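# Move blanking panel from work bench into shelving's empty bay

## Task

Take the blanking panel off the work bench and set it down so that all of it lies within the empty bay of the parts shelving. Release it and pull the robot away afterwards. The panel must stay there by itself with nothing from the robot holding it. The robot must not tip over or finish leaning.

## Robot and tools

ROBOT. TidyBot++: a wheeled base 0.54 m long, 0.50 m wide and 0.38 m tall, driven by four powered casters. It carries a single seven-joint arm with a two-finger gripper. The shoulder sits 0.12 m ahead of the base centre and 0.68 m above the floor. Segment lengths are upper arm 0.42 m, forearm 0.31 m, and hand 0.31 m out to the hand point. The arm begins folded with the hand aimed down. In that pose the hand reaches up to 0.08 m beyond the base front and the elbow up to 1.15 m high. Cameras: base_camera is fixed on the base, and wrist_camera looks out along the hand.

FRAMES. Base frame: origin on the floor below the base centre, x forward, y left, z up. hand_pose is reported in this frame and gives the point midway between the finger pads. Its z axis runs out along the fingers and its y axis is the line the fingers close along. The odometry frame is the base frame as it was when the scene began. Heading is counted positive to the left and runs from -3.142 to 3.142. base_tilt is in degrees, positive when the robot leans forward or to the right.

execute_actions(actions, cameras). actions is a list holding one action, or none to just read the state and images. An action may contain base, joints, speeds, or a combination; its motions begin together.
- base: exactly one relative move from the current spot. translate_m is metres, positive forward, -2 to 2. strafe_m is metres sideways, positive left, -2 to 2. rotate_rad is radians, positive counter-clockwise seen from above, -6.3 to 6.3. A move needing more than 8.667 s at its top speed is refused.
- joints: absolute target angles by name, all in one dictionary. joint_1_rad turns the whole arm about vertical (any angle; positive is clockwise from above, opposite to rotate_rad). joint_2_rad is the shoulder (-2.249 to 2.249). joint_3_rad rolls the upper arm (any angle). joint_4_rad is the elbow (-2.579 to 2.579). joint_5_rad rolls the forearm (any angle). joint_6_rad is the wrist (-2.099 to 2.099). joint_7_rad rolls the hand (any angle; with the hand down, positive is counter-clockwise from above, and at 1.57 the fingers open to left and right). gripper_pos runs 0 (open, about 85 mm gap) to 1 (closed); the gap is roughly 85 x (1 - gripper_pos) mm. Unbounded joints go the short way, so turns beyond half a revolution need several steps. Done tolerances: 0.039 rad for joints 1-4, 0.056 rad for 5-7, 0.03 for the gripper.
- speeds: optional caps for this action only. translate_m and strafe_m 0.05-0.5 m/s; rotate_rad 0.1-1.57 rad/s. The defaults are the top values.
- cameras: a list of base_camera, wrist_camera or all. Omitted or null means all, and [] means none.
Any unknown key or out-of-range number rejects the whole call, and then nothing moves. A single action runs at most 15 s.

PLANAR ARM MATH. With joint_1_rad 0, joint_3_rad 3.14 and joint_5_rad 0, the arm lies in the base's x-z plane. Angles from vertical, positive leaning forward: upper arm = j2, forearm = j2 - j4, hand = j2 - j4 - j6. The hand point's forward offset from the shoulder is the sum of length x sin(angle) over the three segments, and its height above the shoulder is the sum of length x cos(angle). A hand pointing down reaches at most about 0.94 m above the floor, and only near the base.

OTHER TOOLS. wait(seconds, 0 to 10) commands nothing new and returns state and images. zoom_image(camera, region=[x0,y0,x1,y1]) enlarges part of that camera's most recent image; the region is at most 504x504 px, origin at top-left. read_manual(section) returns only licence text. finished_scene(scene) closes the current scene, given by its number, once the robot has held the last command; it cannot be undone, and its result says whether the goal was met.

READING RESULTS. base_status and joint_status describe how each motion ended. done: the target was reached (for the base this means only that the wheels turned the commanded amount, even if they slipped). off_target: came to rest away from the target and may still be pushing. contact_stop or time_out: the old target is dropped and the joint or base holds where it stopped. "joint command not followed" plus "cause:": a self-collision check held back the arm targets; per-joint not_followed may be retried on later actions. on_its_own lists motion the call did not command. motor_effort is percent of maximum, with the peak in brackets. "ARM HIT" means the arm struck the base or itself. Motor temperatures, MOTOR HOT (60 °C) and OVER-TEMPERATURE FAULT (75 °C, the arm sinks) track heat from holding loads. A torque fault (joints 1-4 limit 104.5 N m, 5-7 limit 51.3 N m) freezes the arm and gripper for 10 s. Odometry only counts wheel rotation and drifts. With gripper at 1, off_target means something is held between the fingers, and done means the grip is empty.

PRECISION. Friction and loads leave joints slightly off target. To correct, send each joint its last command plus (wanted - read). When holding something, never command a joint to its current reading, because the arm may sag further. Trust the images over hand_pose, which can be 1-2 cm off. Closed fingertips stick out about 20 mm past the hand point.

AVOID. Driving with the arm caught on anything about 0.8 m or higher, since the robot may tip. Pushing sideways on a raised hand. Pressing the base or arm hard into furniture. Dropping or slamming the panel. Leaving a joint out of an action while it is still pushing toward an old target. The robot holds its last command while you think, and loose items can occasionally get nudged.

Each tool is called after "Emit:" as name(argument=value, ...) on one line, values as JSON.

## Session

Emit:
execute_actions(actions=[{"joints":{"joint_6_rad":0.45}}])

Scene clock: 1.60 s.
Motor temperatures (°C, as the motors report them): [31 33 30 32 32 42 37]
base_odometry: x=+0.000 y=+0.000 heading=+0.000 (m, m, rad; odometry frame)
base_tilt: forward=-0.5 right=+0.1 (deg)
base_status: not commanded
joint_positions: joint_1_rad=+0.019 joint_2_rad=-0.334 joint_3_rad=+3.135 joint_4_rad=-2.555 joint_5_rad=-0.045 joint_6_rad=+0.446 joint_7_rad=+1.606 gripper_pos=+0.000
joint_status: all done
motor_effort: joint_1_rad=-1(1) joint_2_rad=-6(5) joint_3_rad=+0(1) joint_4_rad=+18(18) joint_5_rad=+0(0) joint_6_rad=+8(8) joint_7_rad=-1(0) (%)
hand_pose: x=+0.5360 y=-0.0096 z=+0.8258 quat_wxyz=(+0.010, +0.775, -0.013, +0.631) (m; base frame)
pictures: base_camera, wrist_camera
camera_calibration (this result's frames):
wrist_camera: T_world_to_cam=[[-0.0908085, -0.995195, 0.0366221, -0.00775654], [-0.196392, -0.0181559, -0.980357, 0.973052], [0.976311, -0.096217, -0.1938, -0.229393], [0, 0, 0, 1]] pos_world=[0.414354, -0.0121241, 0.909766]
Images, in order (width x height): base_camera 644x364, wrist_camera 644x476.

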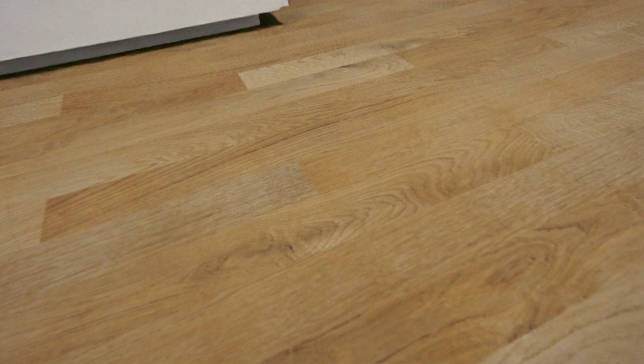

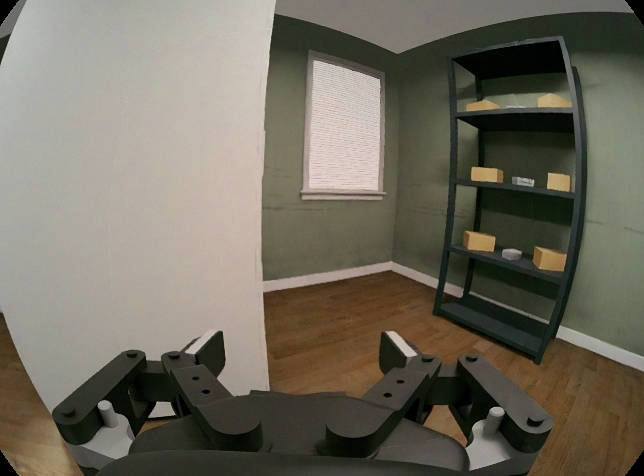

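Emit:
execute_actions(actions=[{"base":{"rotate_rad":1.976},"joints":{"joint_1_rad":0.0,"joint_3_rad":3.14,"joint_5_rad":0.0,"joint_7_rad":1.57,"joint_2_rad":0.0,"joint_4_rad":-0.8,"joint_6_rad":-1.1}}], cameras=["wrist_camera"])

Scene clock: 22.30 s.
Motor temperatures (°C, as the motors report them): [31 33 30 32 32 42 37]
base_odometry: x=+0.000 y=+0.000 heading=+1.975 (m, m, rad; odometry frame)
base_tilt: forward=-0.4 right=+0.1 (deg)
base_status: done
joint_positions: joint_1_rad=+0.016 joint_2_rad=-0.023 joint_3_rad=+3.135 joint_4_rad=-0.816 joint_5_rad=-0.022 joint_6_rad=-1.076 joint_7_rad=+1.599 gripper_pos=+0.000
joint_status: all done
motor_effort: joint_1_rad=-1(3) joint_2_rad=-14(19) joint_3_rad=+0(3) joint_4_rad=+17(21) joint_5_rad=+0(1) joint_6_rad=+8(8) joint_7_rad=+0(0) (%)
hand_pose: x=+0.6305 y=+0.0022 z=+1.2318 quat_wxyz=(+0.001, +0.804, +0.009, +0.594) (m; base frame)
pictures: wrist_camera
camera_calibration (this result's frames):
wrist_camera: T_world_to_cam=[[-0.0412279, -0.997754, 0.0527926, -0.0534216], [-0.285727, -0.0388575, -0.957523, 1.41811], [0.957424, -0.054561, -0.283484, -0.119487], [0, 0, 0, 1]] pos_world=[0.517392, -0.00471657, 1.32682]
Images, in order (width x height): wrist_camera 644x476.

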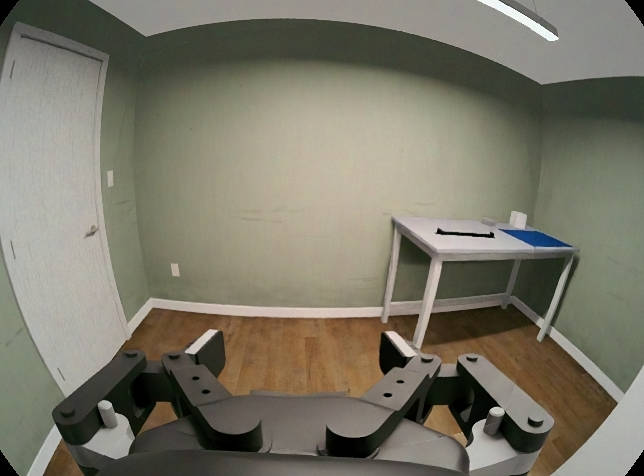

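Emit:
execute_actions(actions=[{"base":{"rotate_rad":-1.571},"joints":{"joint_2_rad":0.2,"joint_4_rad":-0.6,"joint_6_rad":-1.55}}], cameras=[])

Emit:
execute_actions(actions=[{"base":{"strafe_m":2.0}}], cameras=["wrist_camera"])

Scene clock: 80.23 s.
Motor temperatures (°C, as the motors report them): [31 33 30 32 32 42 37]
base_odometry: x=+0.000 y=+0.000 heading=+0.405 (m, m, rad; odometry frame)
base_tilt: forward=-0.4 right=+0.1 (deg)
base_status: done
joint_positions: joint_1_rad=+0.005 joint_2_rad=+0.210 joint_3_rad=+3.136 joint_4_rad=-0.620 joint_5_rad=-0.016 joint_6_rad=-1.530 joint_7_rad=+1.598 gripper_pos=+0.000
joint_status: all done
motor_effort: joint_1_rad=+0(2) joint_2_rad=-22(28) joint_3_rad=+0(3) joint_4_rad=+16(17) joint_5_rad=+0(1) joint_6_rad=+6(8) joint_7_rad=-1(0) (%)
hand_pose: x=+0.6581 y=+0.0057 z=+1.0843 quat_wxyz=(-0.003, +0.925, +0.015, +0.381) (m; base frame)
pictures: none
No camera images: the call's "cameras" was empty. Leave "cameras" out to get every camera's image.

Scene clock: 85.63 s.
Motor temperatures (°C, as the motors report them): [31 33 30 32 32 42 37]
base_odometry: x=-0.785 y=+1.839 heading=+0.404 (m, m, rad; odometry frame)
base_tilt: forward=-0.4 right=+0.1 (deg)
base_status: done
joint_positions: joint_1_rad=+0.005 joint_2_rad=+0.210 joint_3_rad=+3.136 joint_4_rad=-0.620 joint_5_rad=-0.014 joint_6_rad=-1.530 joint_7_rad=+1.598 gripper_pos=+0.000
joint_status: not commanded
motor_effort: joint_1_rad=-1(3) joint_2_rad=-23(23) joint_3_rad=+0(2) joint_4_rad=+16(16) joint_5_rad=+0(1) joint_6_rad=+6(6) joint_7_rad=+0(0) (%)
hand_pose: x=+0.6581 y=+0.0054 z=+1.0844 quat_wxyz=(-0.002, +0.924, +0.015, +0.381) (m; base frame)
pictures: wrist_camera
camera_calibration (this result's frames):
wrist_camera: T_world_to_cam=[[0.000772553, -0.997534, 0.0701743, -0.0878736], [-0.703159, -0.0504381, -0.709242, 1.29052], [0.711033, -0.0487957, -0.701464, 0.4278], [0, 0, 0, 1]] pos_world=[0.603325, -0.00169097, 1.22154]
Images, in order (width x height): wrist_camera 644x476.

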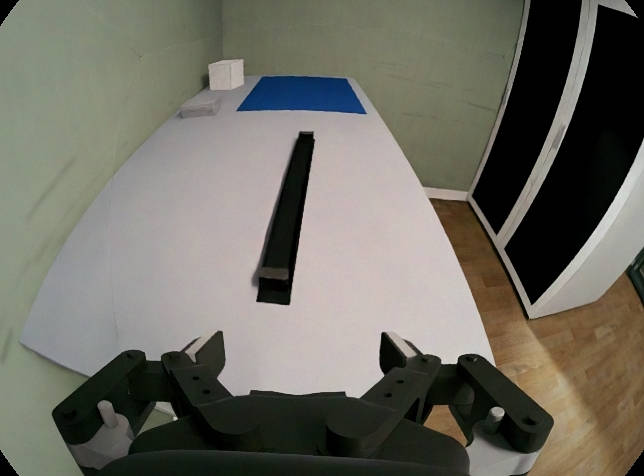

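Emit:
execute_actions(actions=[{"base":{"strafe_m":0.03},"joints":{"joint_2_rad":0.30,"joint_4_rad":-0.764,"joint_6_rad":-1.385,"joint_7_rad":1.55}}], cameras=[])

Emit:
execute_actions(actions=[{"base":{"translate_m":0.232}}], cameras=[])

Emit:
execute_actions(actions=[{"joints":{"joint_2_rad":0.245,"joint_4_rad":-0.99,"joint_6_rad":-1.22,"gripper_pos":0.3}}], cameras=["wrist_camera"])

Scene clock: 106.70 s.
Motor temperatures (°C, as the motors report them): [31 33 30 32 32 42 37]
base_odometry: x=-0.797 y=+1.867 heading=+0.403 (m, m, rad; odometry frame)
base_tilt: forward=-0.4 right=+0.1 (deg)
base_status: done
joint_positions: joint_1_rad=+0.002 joint_2_rad=+0.302 joint_3_rad=+3.136 joint_4_rad=-0.754 joint_5_rad=-0.014 joint_6_rad=-1.407 joint_7_rad=+1.578 gripper_pos=+0.000
joint_status: all done
motor_effort: joint_1_rad=-1(5) joint_2_rad=-28(31) joint_3_rad=+0(2) joint_4_rad=+17(19) joint_5_rad=+0(1) joint_6_rad=+5(6) joint_7_rad=+0(1) (%)
hand_pose: x=+0.7128 y=+0.0071 z=+0.9959 quat_wxyz=(-0.007, +0.943, +0.006, +0.333) (m; base frame)
pictures: none
No camera images: the call's "cameras" was empty. Leave "cameras" out to get every camera's image.

Scene clock: 108.43 s.
Motor temperatures (°C, as the motors report them): [31 33 30 32 32 42 37]
base_odometry: x=-0.584 y=+1.958 heading=+0.404 (m, m, rad; odometry frame)
base_tilt: forward=-0.4 right=+0.1 (deg)
base_status: done
joint_positions: joint_1_rad=+0.002 joint_2_rad=+0.306 joint_3_rad=+3.136 joint_4_rad=-0.754 joint_5_rad=-0.014 joint_6_rad=-1.405 joint_7_rad=+1.578 gripper_pos=+0.000
joint_status: not commanded
motor_effort: joint_1_rad=-1(2) joint_2_rad=-28(32) joint_3_rad=+0(1) joint_4_rad=+17(18) joint_5_rad=+1(1) joint_6_rad=+5(6) joint_7_rad=+0(0) (%)
hand_pose: x=+0.7149 y=+0.0071 z=+0.9936 quat_wxyz=(-0.007, +0.943, +0.006, +0.332) (m; base frame)
pictures: none
No camera images: the call's "cameras" was empty. Leave "cameras" out to get every camera's image.

Scene clock: 109.67 s.
Motor temperatures (°C, as the motors report them): [31 33 30 32 32 42 37]
base_odometry: x=-0.584 y=+1.958 heading=+0.404 (m, m, rad; odometry frame)
base_tilt: forward=-0.4 right=+0.1 (deg)
base_status: not commanded
joint_positions: joint_1_rad=+0.002 joint_2_rad=+0.268 joint_3_rad=+3.136 joint_4_rad=-0.975 joint_5_rad=-0.014 joint_6_rad=-1.244 joint_7_rad=+1.578 gripper_pos=+0.300
joint_status: all done
motor_effort: joint_1_rad=-1(1) joint_2_rad=-27(28) joint_3_rad=+0(0) joint_4_rad=+18(19) joint_5_rad=+0(1) joint_6_rad=+5(4) joint_7_rad=+0(0) (%)
hand_pose: x=+0.7176 y=+0.0071 z=+0.9415 quat_wxyz=(-0.007, +0.947, +0.005, +0.321) (m; base frame)
pictures: wrist_camera
camera_calibration (this result's frames):
wrist_camera: T_world_to_cam=[[-0.00639639, -0.998436, 0.0555469, -0.0572024], [-0.788487, -0.029128, -0.614362, 1.20281], [0.615019, -0.0477277, -0.787067, 0.434871], [0, 0, 0, 1]] pos_world=[0.680576, -0.00132221, 1.08441]
Images, in order (width x height): wrist_camera 644x476.

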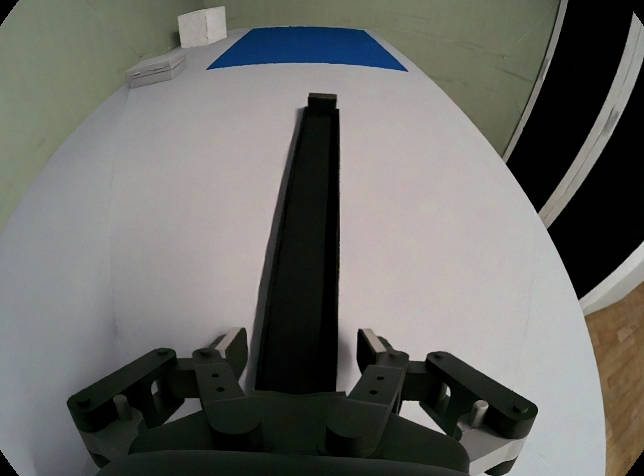

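Emit:
execute_actions(actions=[{"joints":{"joint_2_rad":0.32}}], cameras=["wrist_camera"])

Scene clock: 114.43 s.
Motor temperatures (°C, as the motors report them): [31 33 30 32 32 42 37]
base_odometry: x=-0.584 y=+1.958 heading=+0.404 (m, m, rad; odometry frame)
base_tilt: forward=-0.4 right=+0.1 (deg)
base_status: not commanded
joint_positions: joint_1_rad=+0.002 joint_2_rad=+0.292 joint_3_rad=+3.136 joint_4_rad=-0.974 joint_5_rad=-0.014 joint_6_rad=-1.236 joint_7_rad=+1.577 gripper_pos=+0.300
joint_status: all done
motor_effort: joint_1_rad=+0(1) joint_2_rad=-26(28) joint_3_rad=+0(0) joint_4_rad=+17(18) joint_5_rad=+1(1) joint_6_rad=+4(5) joint_7_rad=+0(0) (%)
hand_pose: x=+0.7256 y=+0.0071 z=+0.9295 quat_wxyz=(-0.007, +0.949, +0.004, +0.315) (m; base frame)
pictures: wrist_camera
camera_calibration (this result's frames):
wrist_camera: T_world_to_cam=[[-0.00642732, -0.998465, 0.0550145, -0.0559859], [-0.796995, -0.0281126, -0.603331, 1.19772], [0.603952, -0.0477241, -0.795591, 0.436431], [0, 0, 0, 1]] pos_world=[0.690635, -0.00140062, 1.07292]
Images, in order (width x height): wrist_camera 644x476.

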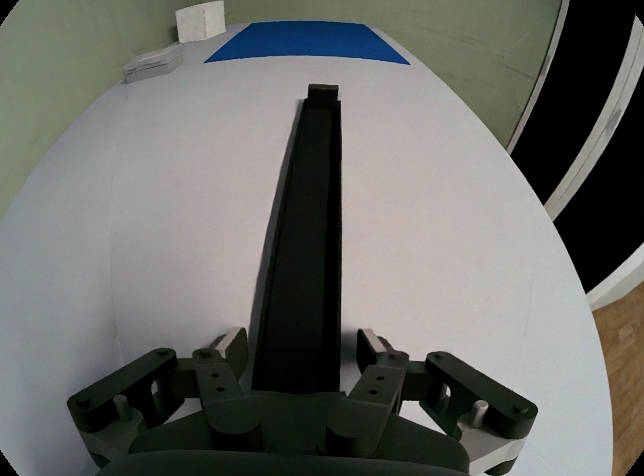

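Emit:
execute_actions(actions=[{"joints":{"joint_2_rad":0.29,"gripper_pos":1.0}}], cameras=[])

Emit:
execute_actions(actions=[{"joints":{"joint_2_rad":0.15}}], cameras=["wrist_camera"])

Scene clock: 120.33 s.
Motor temperatures (°C, as the motors report them): [31 33 30 32 32 42 37]
base_odometry: x=-0.584 y=+1.958 heading=+0.404 (m, m, rad; odometry frame)
base_tilt: forward=-0.4 right=+0.1 (deg)
base_status: not commanded
joint_positions: joint_1_rad=+0.002 joint_2_rad=+0.287 joint_3_rad=+3.136 joint_4_rad=-0.975 joint_5_rad=-0.014 joint_6_rad=-1.231 joint_7_rad=+1.577 gripper_pos=+0.540
joint_status: gripper_pos off_target (ended at +0.540, target +1.000); the others done
motor_effort: joint_1_rad=+0(1) joint_2_rad=-25(27) joint_3_rad=+0(1) joint_4_rad=+16(18) joint_5_rad=+0(2) joint_6_rad=+4(6) joint_7_rad=-1(0) (%)
hand_pose: x=+0.7254 y=+0.0071 z=+0.9330 quat_wxyz=(-0.007, +0.948, +0.004, +0.319) (m; base frame)
pictures: none
No camera images: the call's "cameras" was empty. Leave "cameras" out to get every camera's image.

Scene clock: 121.47 s.
Motor temperatures (°C, as the motors report them): [31 33 30 32 32 42 37]
base_odometry: x=-0.584 y=+1.958 heading=+0.404 (m, m, rad; odometry frame)
base_tilt: forward=-0.4 right=+0.1 (deg)
base_status: not commanded
joint_positions: joint_1_rad=+0.002 joint_2_rad=+0.156 joint_3_rad=+3.136 joint_4_rad=-0.988 joint_5_rad=-0.014 joint_6_rad=-1.231 joint_7_rad=+1.577 gripper_pos=+0.540
joint_status: all done
motor_effort: joint_1_rad=+0(1) joint_2_rad=-23(32) joint_3_rad=+0(0) joint_4_rad=+19(21) joint_5_rad=+0(0) joint_6_rad=+7(7) joint_7_rad=-1(1) (%)
hand_pose: x=+0.6862 y=+0.0072 z=+1.0032 quat_wxyz=(-0.007, +0.928, +0.005, +0.374) (m; base frame)
pictures: wrist_camera
camera_calibration (this result's frames):
wrist_camera: T_world_to_cam=[[-0.0136338, -0.99846, 0.0537713, -0.0540346], [-0.714954, -0.0278609, -0.698617, 1.25005], [0.699039, -0.0479688, -0.713473, 0.37126], [0, 0, 0, 1]] pos_world=[0.633464, -0.00131505, 1.14109]
Images, in order (width x height): wrist_camera 644x476.

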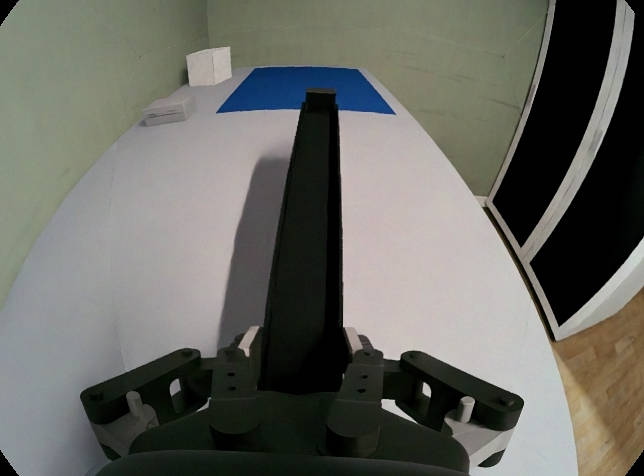

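Emit:
execute_actions(actions=[{"base":{"translate_m":-0.95}}], cameras=[])

Emit:
execute_actions(actions=[{"base":{"strafe_m":-2.0},"joints":{"joint_1_rad":1.4,"joint_6_rad":-1.05}}], cameras=["wrist_camera"])

Scene clock: 160.33 s.
Motor temperatures (°C, as the motors report them): [31 33 30 33 32 42 37]
base_odometry: x=-1.457 y=+1.584 heading=+0.405 (m, m, rad; odometry frame)
base_tilt: forward=-0.5 right=+0.1 (deg)
base_status: done
joint_positions: joint_1_rad=+0.002 joint_2_rad=+0.156 joint_3_rad=+3.136 joint_4_rad=-0.988 joint_5_rad=-0.012 joint_6_rad=-1.231 joint_7_rad=+1.577 gripper_pos=+0.540
joint_status: not commanded
motor_effort: joint_1_rad=+0(6) joint_2_rad=-23(28) joint_3_rad=+0(5) joint_4_rad=+19(20) joint_5_rad=+0(2) joint_6_rad=+6(7) joint_7_rad=+0(0) (%)
hand_pose: x=+0.6864 y=+0.0066 z=+1.0029 quat_wxyz=(-0.006, +0.928, +0.005, +0.373) (m; base frame)
pictures: none
No camera images: the call's "cameras" was empty. Leave "cameras" out to get every camera's image.

Scene clock: 165.73 s.
Motor temperatures (°C, as the motors report them): [31 33 30 33 32 42 37]
base_odometry: x=-0.670 y=-0.255 heading=+0.404 (m, m, rad; odometry frame)
base_tilt: forward=-0.4 right=+0.1 (deg)
base_status: done
joint_positions: joint_1_rad=+1.382 joint_2_rad=+0.158 joint_3_rad=+3.136 joint_4_rad=-0.988 joint_5_rad=-0.012 joint_6_rad=-1.075 joint_7_rad=+1.577 gripper_pos=+0.540
joint_status: all done
motor_effort: joint_1_rad=-1(4) joint_2_rad=-25(29) joint_3_rad=+0(4) joint_4_rad=+20(21) joint_5_rad=+0(1) joint_6_rad=+8(8) joint_7_rad=+0(0) (%)
hand_pose: x=+0.2389 y=-0.5880 z=+1.0385 quat_wxyz=(+0.278, +0.693, -0.567, +0.346) (m; base frame)
pictures: wrist_camera
camera_calibration (this result's frames):
wrist_camera: T_world_to_cam=[[-0.985009, -0.164791, 0.0509994, 0.0688208], [-0.139021, 0.583305, -0.800267, 1.26565], [0.102129, -0.795361, -0.597471, 0.263159], [0, 0, 0, 1]] pos_world=[0.216864, -0.517611, 1.16658]
Images, in order (width x height): wrist_camera 644x476.

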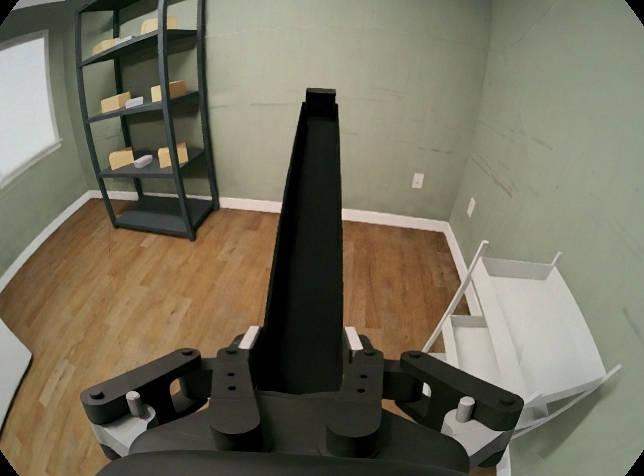

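Emit:
execute_actions(actions=[{"base":{"translate_m":0.15},"joints":{"joint_1_rad":-0.015,"joint_6_rad":-0.2}}], cameras=[])

Emit:
execute_actions(actions=[{"base":{"strafe_m":-2.0},"joints":{"joint_2_rad":1.45,"joint_4_rad":-1.65,"joint_6_rad":0.66}}])

Scene clock: 208.43 s.
Motor temperatures (°C, as the motors report them): [31 34 30 33 32 42 37]
base_odometry: x=-0.532 y=-0.196 heading=+0.404 (m, m, rad; odometry frame)
base_tilt: forward=-0.4 right=+0.1 (deg)
base_status: done
joint_positions: joint_1_rad=+0.002 joint_2_rad=+0.158 joint_3_rad=+3.136 joint_4_rad=-0.988 joint_5_rad=-0.012 joint_6_rad=-0.229 joint_7_rad=+1.577 gripper_pos=+0.540
joint_status: all done
motor_effort: joint_1_rad=-1(3) joint_2_rad=-25(29) joint_3_rad=+0(3) joint_4_rad=+21(22) joint_5_rad=+0(1) joint_6_rad=+9(10) joint_7_rad=-1(1) (%)
hand_pose: x=+0.7768 y=+0.0036 z=+1.2874 quat_wxyz=(-0.004, +0.635, +0.000, +0.773) (m; base frame)
pictures: none
No camera images: the call's "cameras" was empty. Leave "cameras" out to get every camera's image.

Scene clock: 213.83 s.
Motor temperatures (°C, as the motors report them): [31 34 30 33 32 42 37]
base_odometry: x=+0.255 y=-2.034 heading=+0.404 (m, m, rad; odometry frame)
base_tilt: forward=-0.4 right=+0.1 (deg)
base_status: done
joint_positions: joint_1_rad=-0.003 joint_2_rad=+1.441 joint_3_rad=+3.136 joint_4_rad=-1.635 joint_5_rad=-0.012 joint_6_rad=+0.631 joint_7_rad=+1.577 gripper_pos=+0.540
joint_status: all done
motor_effort: joint_1_rad=+0(4) joint_2_rad=-41(53) joint_3_rad=-1(3) joint_4_rad=+5(21) joint_5_rad=+0(1) joint_6_rad=+6(9) joint_7_rad=+0(0) (%)
hand_pose: x=+0.7566 y=+0.0040 z=+0.1839 quat_wxyz=(+0.000, +0.940, -0.002, +0.341) (m; base frame)
pictures: base_camera, wrist_camera
camera_calibration (this result's frames):
wrist_camera: T_world_to_cam=[[-0.0265421, -0.997679, 0.0627049, -0.00403525], [-0.762101, -0.0203981, -0.647136, 0.754105], [0.646913, -0.0649639, -0.759791, -0.214685], [0, 0, 0, 1]] pos_world=[0.71348, -0.00259028, 0.325146]
Images, in order (width x height): base_camera 644x364, wrist_camera 644x476.

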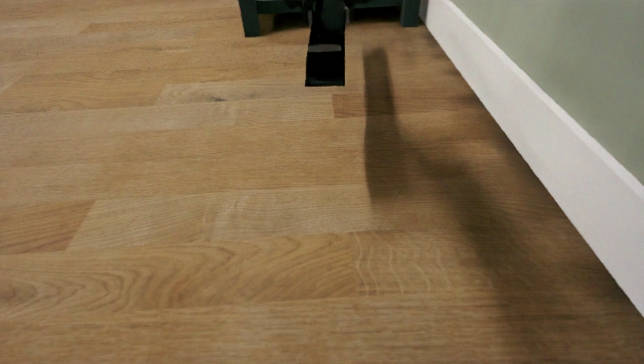

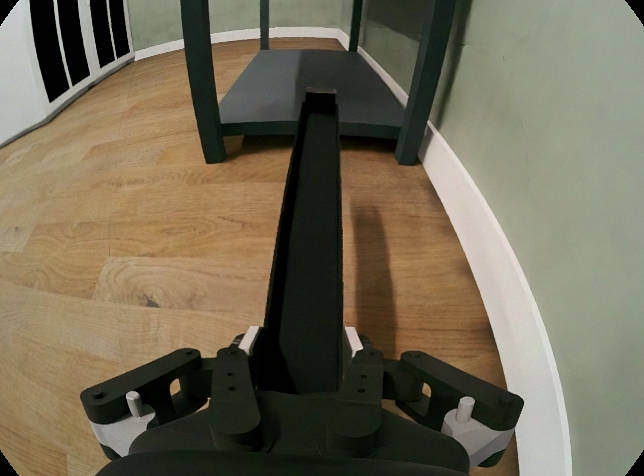

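Emit:
execute_actions(actions=[{"base":{"strafe_m":0.04},"joints":{"joint_4_rad":-0.79,"joint_6_rad":-0.06}}], cameras=[])

Emit:
execute_actions(actions=[{"joints":{"joint_2_rad":1.63}}])

Scene clock: 236.30 s.
Motor temperatures (°C, as the motors report them): [31 34 30 32 32 42 37]
base_odometry: x=+0.240 y=-1.998 heading=+0.404 (m, m, rad; odometry frame)
base_tilt: forward=-0.4 right=+0.1 (deg)
base_status: done
joint_positions: joint_1_rad=-0.016 joint_2_rad=+1.443 joint_3_rad=+3.136 joint_4_rad=-0.810 joint_5_rad=-0.012 joint_6_rad=-0.041 joint_7_rad=+1.577 gripper_pos=+0.540
joint_status: all done
motor_effort: joint_1_rad=-1(3) joint_2_rad=-54(54) joint_3_rad=-1(3) joint_4_rad=+17(17) joint_5_rad=+0(1) joint_6_rad=+7(6) joint_7_rad=+0(0) (%)
hand_pose: x=+1.0134 y=+0.0181 z=+0.3312 quat_wxyz=(-0.007, +0.912, +0.004, +0.411) (m; base frame)
pictures: none
No camera images: the call's "cameras" was empty. Leave "cameras" out to get every camera's image.

Scene clock: 237.87 s.
Motor temperatures (°C, as the motors report them): [31 34 30 32 32 42 37]
base_odometry: x=+0.240 y=-1.998 heading=+0.404 (m, m, rad; odometry frame)
base_tilt: forward=-0.4 right=+0.1 (deg)
base_status: not commanded
joint_positions: joint_1_rad=-0.016 joint_2_rad=+1.642 joint_3_rad=+3.136 joint_4_rad=-0.801 joint_5_rad=-0.012 joint_6_rad=-0.050 joint_7_rad=+1.577 gripper_pos=+0.540
joint_status: all done
motor_effort: joint_1_rad=+0(0) joint_2_rad=-51(56) joint_3_rad=-1(1) joint_4_rad=+14(17) joint_5_rad=+1(0) joint_6_rad=+6(7) joint_7_rad=-1(1) (%)
hand_pose: x=+0.9283 y=+0.0167 z=+0.1627 quat_wxyz=(-0.006, +0.948, +0.004, +0.318) (m; base frame)
pictures: base_camera, wrist_camera
camera_calibration (this result's frames):
wrist_camera: T_world_to_cam=[[-0.00859483, -0.998361, 0.0565792, -0.00112473], [-0.792503, -0.0277042, -0.609239, 0.893643], [0.609808, -0.0500755, -0.790966, -0.301789], [0, 0, 0, 1]] pos_world=[0.892238, 0.00852256, 0.305801]
Images, in order (width x height): base_camera 644x364, wrist_camera 644x476.

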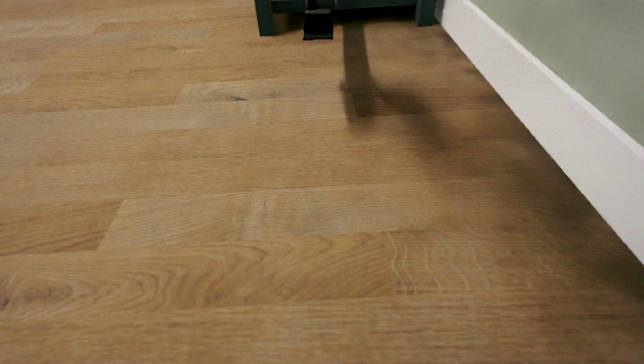

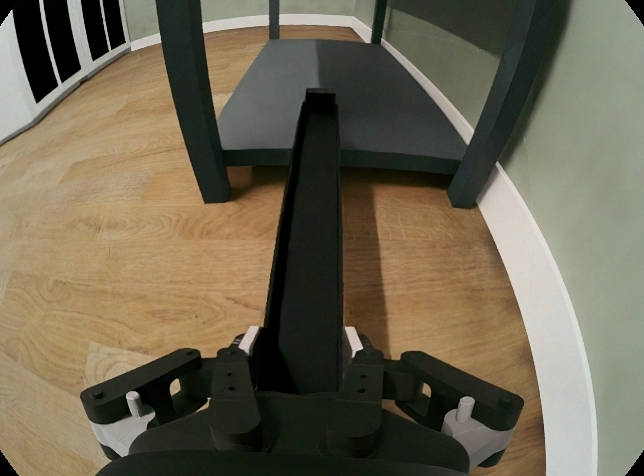

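Emit:
execute_actions(actions=[{"base":{"translate_m":0.51},"speeds":{"translate_m":0.3}}])

Scene clock: 245.63 s.
Motor temperatures (°C, as the motors report them): [31 34 30 32 32 42 37]
base_odometry: x=+0.709 y=-1.797 heading=+0.404 (m, m, rad; odometry frame)
base_tilt: forward=-0.4 right=+0.1 (deg)
base_status: done
joint_positions: joint_1_rad=-0.016 joint_2_rad=+1.642 joint_3_rad=+3.136 joint_4_rad=-0.801 joint_5_rad=-0.012 joint_6_rad=-0.050 joint_7_rad=+1.577 gripper_pos=+0.540
joint_status: not commanded
motor_effort: joint_1_rad=+0(0) joint_2_rad=-50(52) joint_3_rad=-1(1) joint_4_rad=+14(16) joint_5_rad=+1(0) joint_6_rad=+6(6) joint_7_rad=+0(0) (%)
hand_pose: x=+0.9284 y=+0.0167 z=+0.1627 quat_wxyz=(-0.006, +0.948, +0.004, +0.318) (m; base frame)
pictures: base_camera, wrist_camera
camera_calibration (this result's frames):
wrist_camera: T_world_to_cam=[[-0.00860173, -0.998361, 0.0565759, -0.00111939], [-0.79243, -0.0277027, -0.609333, 0.893682], [0.609902, -0.0500738, -0.790893, -0.301886], [0, 0, 0, 1]] pos_world=[0.892292, 0.00852326, 0.305853]
Images, in order (width x height): base_camera 644x364, wrist_camera 644x476.

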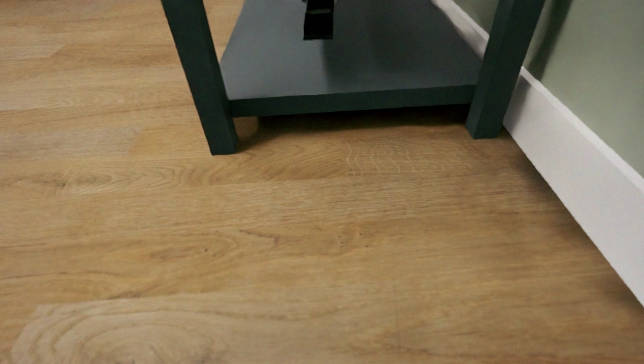

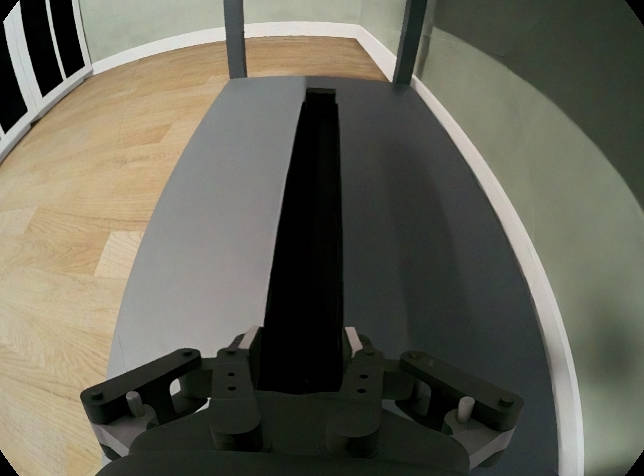

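Emit:
execute_actions(actions=[{"joints":{"joint_2_rad":1.69,"joint_6_rad":0.025}}], cameras=[])

Emit:
execute_actions(actions=[{"joints":{"joint_4_rad":-0.63,"joint_6_rad":-0.16}}], cameras=[])

Emit:
execute_actions(actions=[{"base":{"translate_m":0.04},"joints":{"joint_2_rad":1.755,"joint_6_rad":-0.065}}])

Scene clock: 285.80 s.
Motor temperatures (°C, as the motors report them): [31 36 30 32 32 42 37]
base_odometry: x=+0.709 y=-1.797 heading=+0.404 (m, m, rad; odometry frame)
base_tilt: forward=-0.4 right=+0.1 (deg)
base_status: not commanded
joint_positions: joint_1_rad=-0.016 joint_2_rad=+1.689 joint_3_rad=+3.136 joint_4_rad=-0.801 joint_5_rad=-0.012 joint_6_rad=-0.002 joint_7_rad=+1.577 gripper_pos=+0.540
joint_status: all done
motor_effort: joint_1_rad=-1(1) joint_2_rad=-50(52) joint_3_rad=-1(1) joint_4_rad=+14(15) joint_5_rad=+0(1) joint_6_rad=+5(6) joint_7_rad=+0(0) (%)
hand_pose: x=+0.9158 y=+0.0163 z=+0.1347 quat_wxyz=(-0.006, +0.948, +0.004, +0.319) (m; base frame)
pictures: none
No camera images: the call's "cameras" was empty. Leave "cameras" out to get every camera's image.

Scene clock: 286.97 s.
Motor temperatures (°C, as the motors report them): [31 36 30 32 32 42 37]
base_odometry: x=+0.709 y=-1.797 heading=+0.404 (m, m, rad; odometry frame)
base_tilt: forward=-0.4 right=+0.1 (deg)
base_status: not commanded
joint_positions: joint_1_rad=-0.016 joint_2_rad=+1.695 joint_3_rad=+3.136 joint_4_rad=-0.651 joint_5_rad=-0.012 joint_6_rad=-0.143 joint_7_rad=+1.577 gripper_pos=+0.540
joint_status: all done
motor_effort: joint_1_rad=-1(1) joint_2_rad=-52(56) joint_3_rad=-1(1) joint_4_rad=+16(17) joint_5_rad=+1(0) joint_6_rad=+6(7) joint_7_rad=+0(0) (%)
hand_pose: x=+0.9503 y=+0.0172 z=+0.1629 quat_wxyz=(-0.007, +0.947, +0.004, +0.321) (m; base frame)
pictures: none
No camera images: the call's "cameras" was empty. Leave "cameras" out to get every camera's image.

Scene clock: 287.93 s.
Motor temperatures (°C, as the motors report them): [31 36 30 32 32 42 37]
base_odometry: x=+0.746 y=-1.782 heading=+0.404 (m, m, rad; odometry frame)
base_tilt: forward=-0.4 right=+0.1 (deg)
base_status: done
joint_positions: joint_1_rad=-0.016 joint_2_rad=+1.751 joint_3_rad=+3.136 joint_4_rad=-0.650 joint_5_rad=-0.012 joint_6_rad=-0.091 joint_7_rad=+1.577 gripper_pos=+0.540
joint_status: all done
motor_effort: joint_1_rad=-1(4) joint_2_rad=-50(55) joint_3_rad=-1(2) joint_4_rad=+14(17) joint_5_rad=+0(0) joint_6_rad=+5(5) joint_7_rad=+0(0) (%)
hand_pose: x=+0.9331 y=+0.0167 z=+0.1265 quat_wxyz=(-0.006, +0.948, +0.004, +0.319) (m; base frame)
pictures: base_camera, wrist_camera
camera_calibration (this result's frames):
wrist_camera: T_world_to_cam=[[-0.00892215, -0.998377, 0.0562409, 0.00123068], [-0.791575, -0.0273147, -0.610461, 0.8747], [0.611007, -0.0499655, -0.790047, -0.334548], [0, 0, 0, 1]] pos_world=[0.896813, 0.00840493, 0.269592]
Images, in order (width x height): base_camera 644x364, wrist_camera 644x476.

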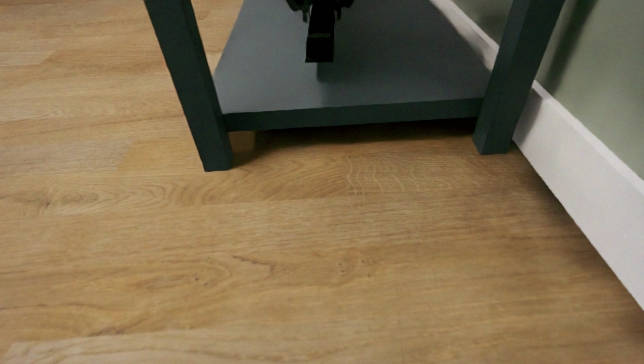

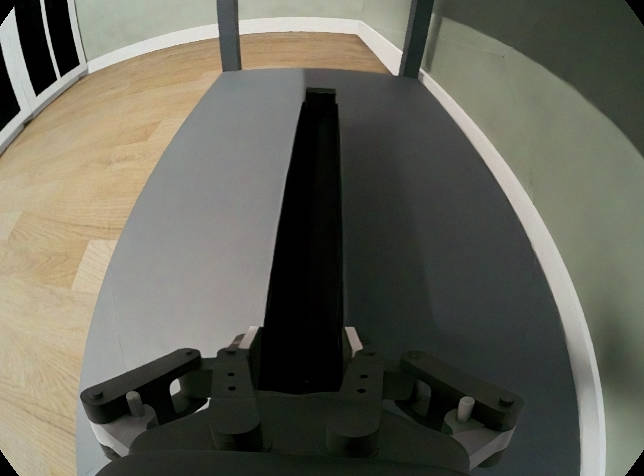

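Emit:
execute_actions(actions=[{"joints":{"joint_2_rad":1.787,"joint_6_rad":-0.035}}])

Scene clock: 300.47 s.
Motor temperatures (°C, as the motors report them): [31 36 30 32 32 42 37]
base_odometry: x=+0.746 y=-1.782 heading=+0.404 (m, m, rad; odometry frame)
base_tilt: forward=-0.4 right=+0.1 (deg)
base_status: not commanded
joint_positions: joint_1_rad=-0.016 joint_2_rad=+1.781 joint_3_rad=+3.136 joint_4_rad=-0.648 joint_5_rad=-0.012 joint_6_rad=-0.062 joint_7_rad=+1.577 gripper_pos=+0.540
joint_status: all done
motor_effort: joint_1_rad=-1(0) joint_2_rad=-50(53) joint_3_rad=-1(1) joint_4_rad=+14(15) joint_5_rad=+0(1) joint_6_rad=+6(7) joint_7_rad=-1(0) (%)
hand_pose: x=+0.9246 y=+0.0164 z=+0.1088 quat_wxyz=(-0.006, +0.947, +0.004, +0.320) (m; base frame)
pictures: base_camera, wrist_camera
camera_calibration (this result's frames):
wrist_camera: T_world_to_cam=[[-0.0094214, -0.998359, 0.0564935, 0.00229969], [-0.790475, -0.0271651, -0.611891, 0.856262], [0.612421, -0.0504216, -0.788922, -0.344777], [0, 0, 0, 1]] pos_world=[0.888024, 0.00817215, 0.251807]
Images, in order (width x height): base_camera 644x364, wrist_camera 644x476.

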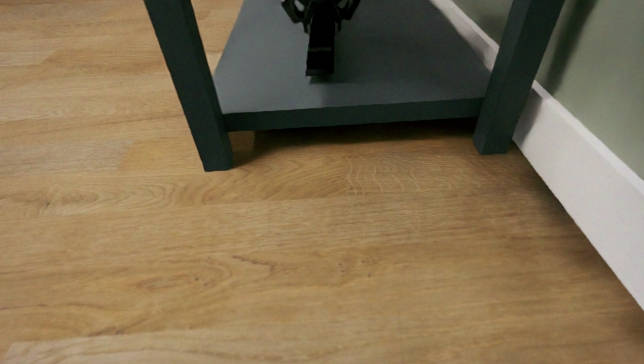

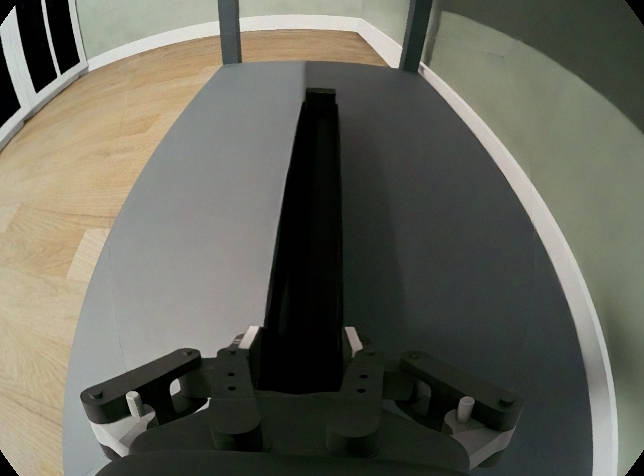

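Emit:
execute_actions(actions=[{"joints":{"gripper_pos":0.2}}], cameras=[])

Emit:
execute_actions(actions=[{"joints":{"joint_2_rad":1.70,"joint_6_rad":-0.15}}], cameras=[])

Emit:
execute_actions(actions=[{"base":{"translate_m":-0.55}}])

Scene clock: 311.90 s.
Motor temperatures (°C, as the motors report them): [31 36 30 32 32 42 37]
base_odometry: x=+0.746 y=-1.782 heading=+0.404 (m, m, rad; odometry frame)
base_tilt: forward=-0.4 right=+0.1 (deg)
base_status: not commanded
joint_positions: joint_1_rad=-0.016 joint_2_rad=+1.781 joint_3_rad=+3.136 joint_4_rad=-0.647 joint_5_rad=-0.012 joint_6_rad=-0.059 joint_7_rad=+1.577 gripper_pos=+0.200
joint_status: all done
motor_effort: joint_1_rad=-1(0) joint_2_rad=-49(51) joint_3_rad=-1(1) joint_4_rad=+14(15) joint_5_rad=+0(0) joint_6_rad=+5(5) joint_7_rad=+0(0) (%)
hand_pose: x=+0.9257 y=+0.0164 z=+0.1097 quat_wxyz=(-0.006, +0.947, +0.004, +0.321) (m; base frame)
pictures: none
No camera images: the call's "cameras" was empty. Leave "cameras" out to get every camera's image.

Scene clock: 312.83 s.
Motor temperatures (°C, as the motors report them): [31 36 30 32 32 42 37]
base_odometry: x=+0.745 y=-1.782 heading=+0.404 (m, m, rad; odometry frame)
base_tilt: forward=-0.4 right=+0.1 (deg)
base_status: not commanded
joint_positions: joint_1_rad=-0.016 joint_2_rad=+1.746 joint_3_rad=+3.136 joint_4_rad=-0.647 joint_5_rad=-0.012 joint_6_rad=-0.128 joint_7_rad=+1.577 gripper_pos=+0.200
joint_status: joint_2_rad off_target (ended at +1.746, target +1.700); the others done
motor_effort: joint_1_rad=-1(1) joint_2_rad=-56(67) joint_3_rad=-1(1) joint_4_rad=+17(21) joint_5_rad=+1(0) joint_6_rad=+5(6) joint_7_rad=+0(0) (%)
hand_pose: x=+0.9278 y=+0.0167 z=+0.1246 quat_wxyz=(-0.006, +0.952, +0.004, +0.305) (m; base frame)
pictures: none
No camera images: the call's "cameras" was empty. Leave "cameras" out to get every camera's image.

Scene clock: 315.47 s.
Motor temperatures (°C, as the motors report them): [31 36 30 32 32 42 37]
base_odometry: x=+0.240 y=-1.998 heading=+0.404 (m, m, rad; odometry frame)
base_tilt: forward=-0.4 right=+0.1 (deg)
base_status: done
joint_positions: joint_1_rad=-0.016 joint_2_rad=+1.700 joint_3_rad=+3.136 joint_4_rad=-0.637 joint_5_rad=-0.012 joint_6_rad=-0.130 joint_7_rad=+1.577 gripper_pos=+0.200
joint_status: not commanded
on_its_own: joint_2_rad moved -0.046 to your old target +1.700
motor_effort: joint_1_rad=-1(5) joint_2_rad=-50(56) joint_3_rad=-1(2) joint_4_rad=+15(17) joint_5_rad=+0(0) joint_6_rad=+5(6) joint_7_rad=+0(1) (%)
hand_pose: x=+0.9572 y=+0.0173 z=+0.1668 quat_wxyz=(-0.007, +0.944, +0.004, +0.331) (m; base frame)
pictures: base_camera, wrist_camera
camera_calibration (this result's frames):
wrist_camera: T_world_to_cam=[[-0.00976874, -0.998425, 0.0552387, 0.000814726], [-0.775552, -0.0273054, -0.630692, 0.906405], [0.631208, -0.0490016, -0.774065, -0.339482], [0, 0, 0, 1]] pos_world=[0.917256, 0.00892809, 0.308837]
Images, in order (width x height): base_camera 644x364, wrist_camera 644x476.

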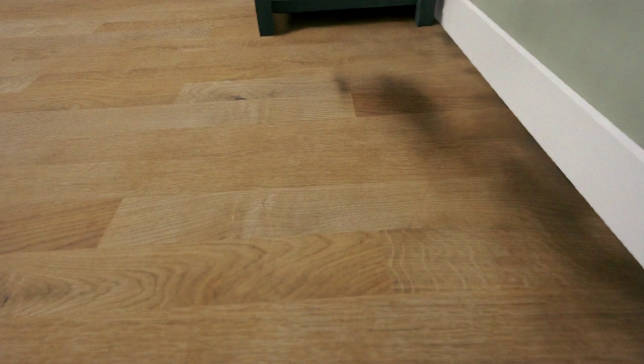

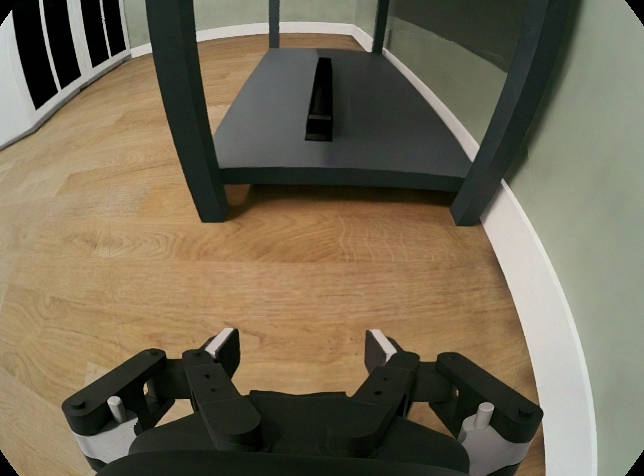

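The forearm seems to have lightly brushed the shelf above on the way out, but the panel is sitting inside the bay and the robot is clear.

Emit:
finished_scene(scene=2)

The scene is finished: the task was done.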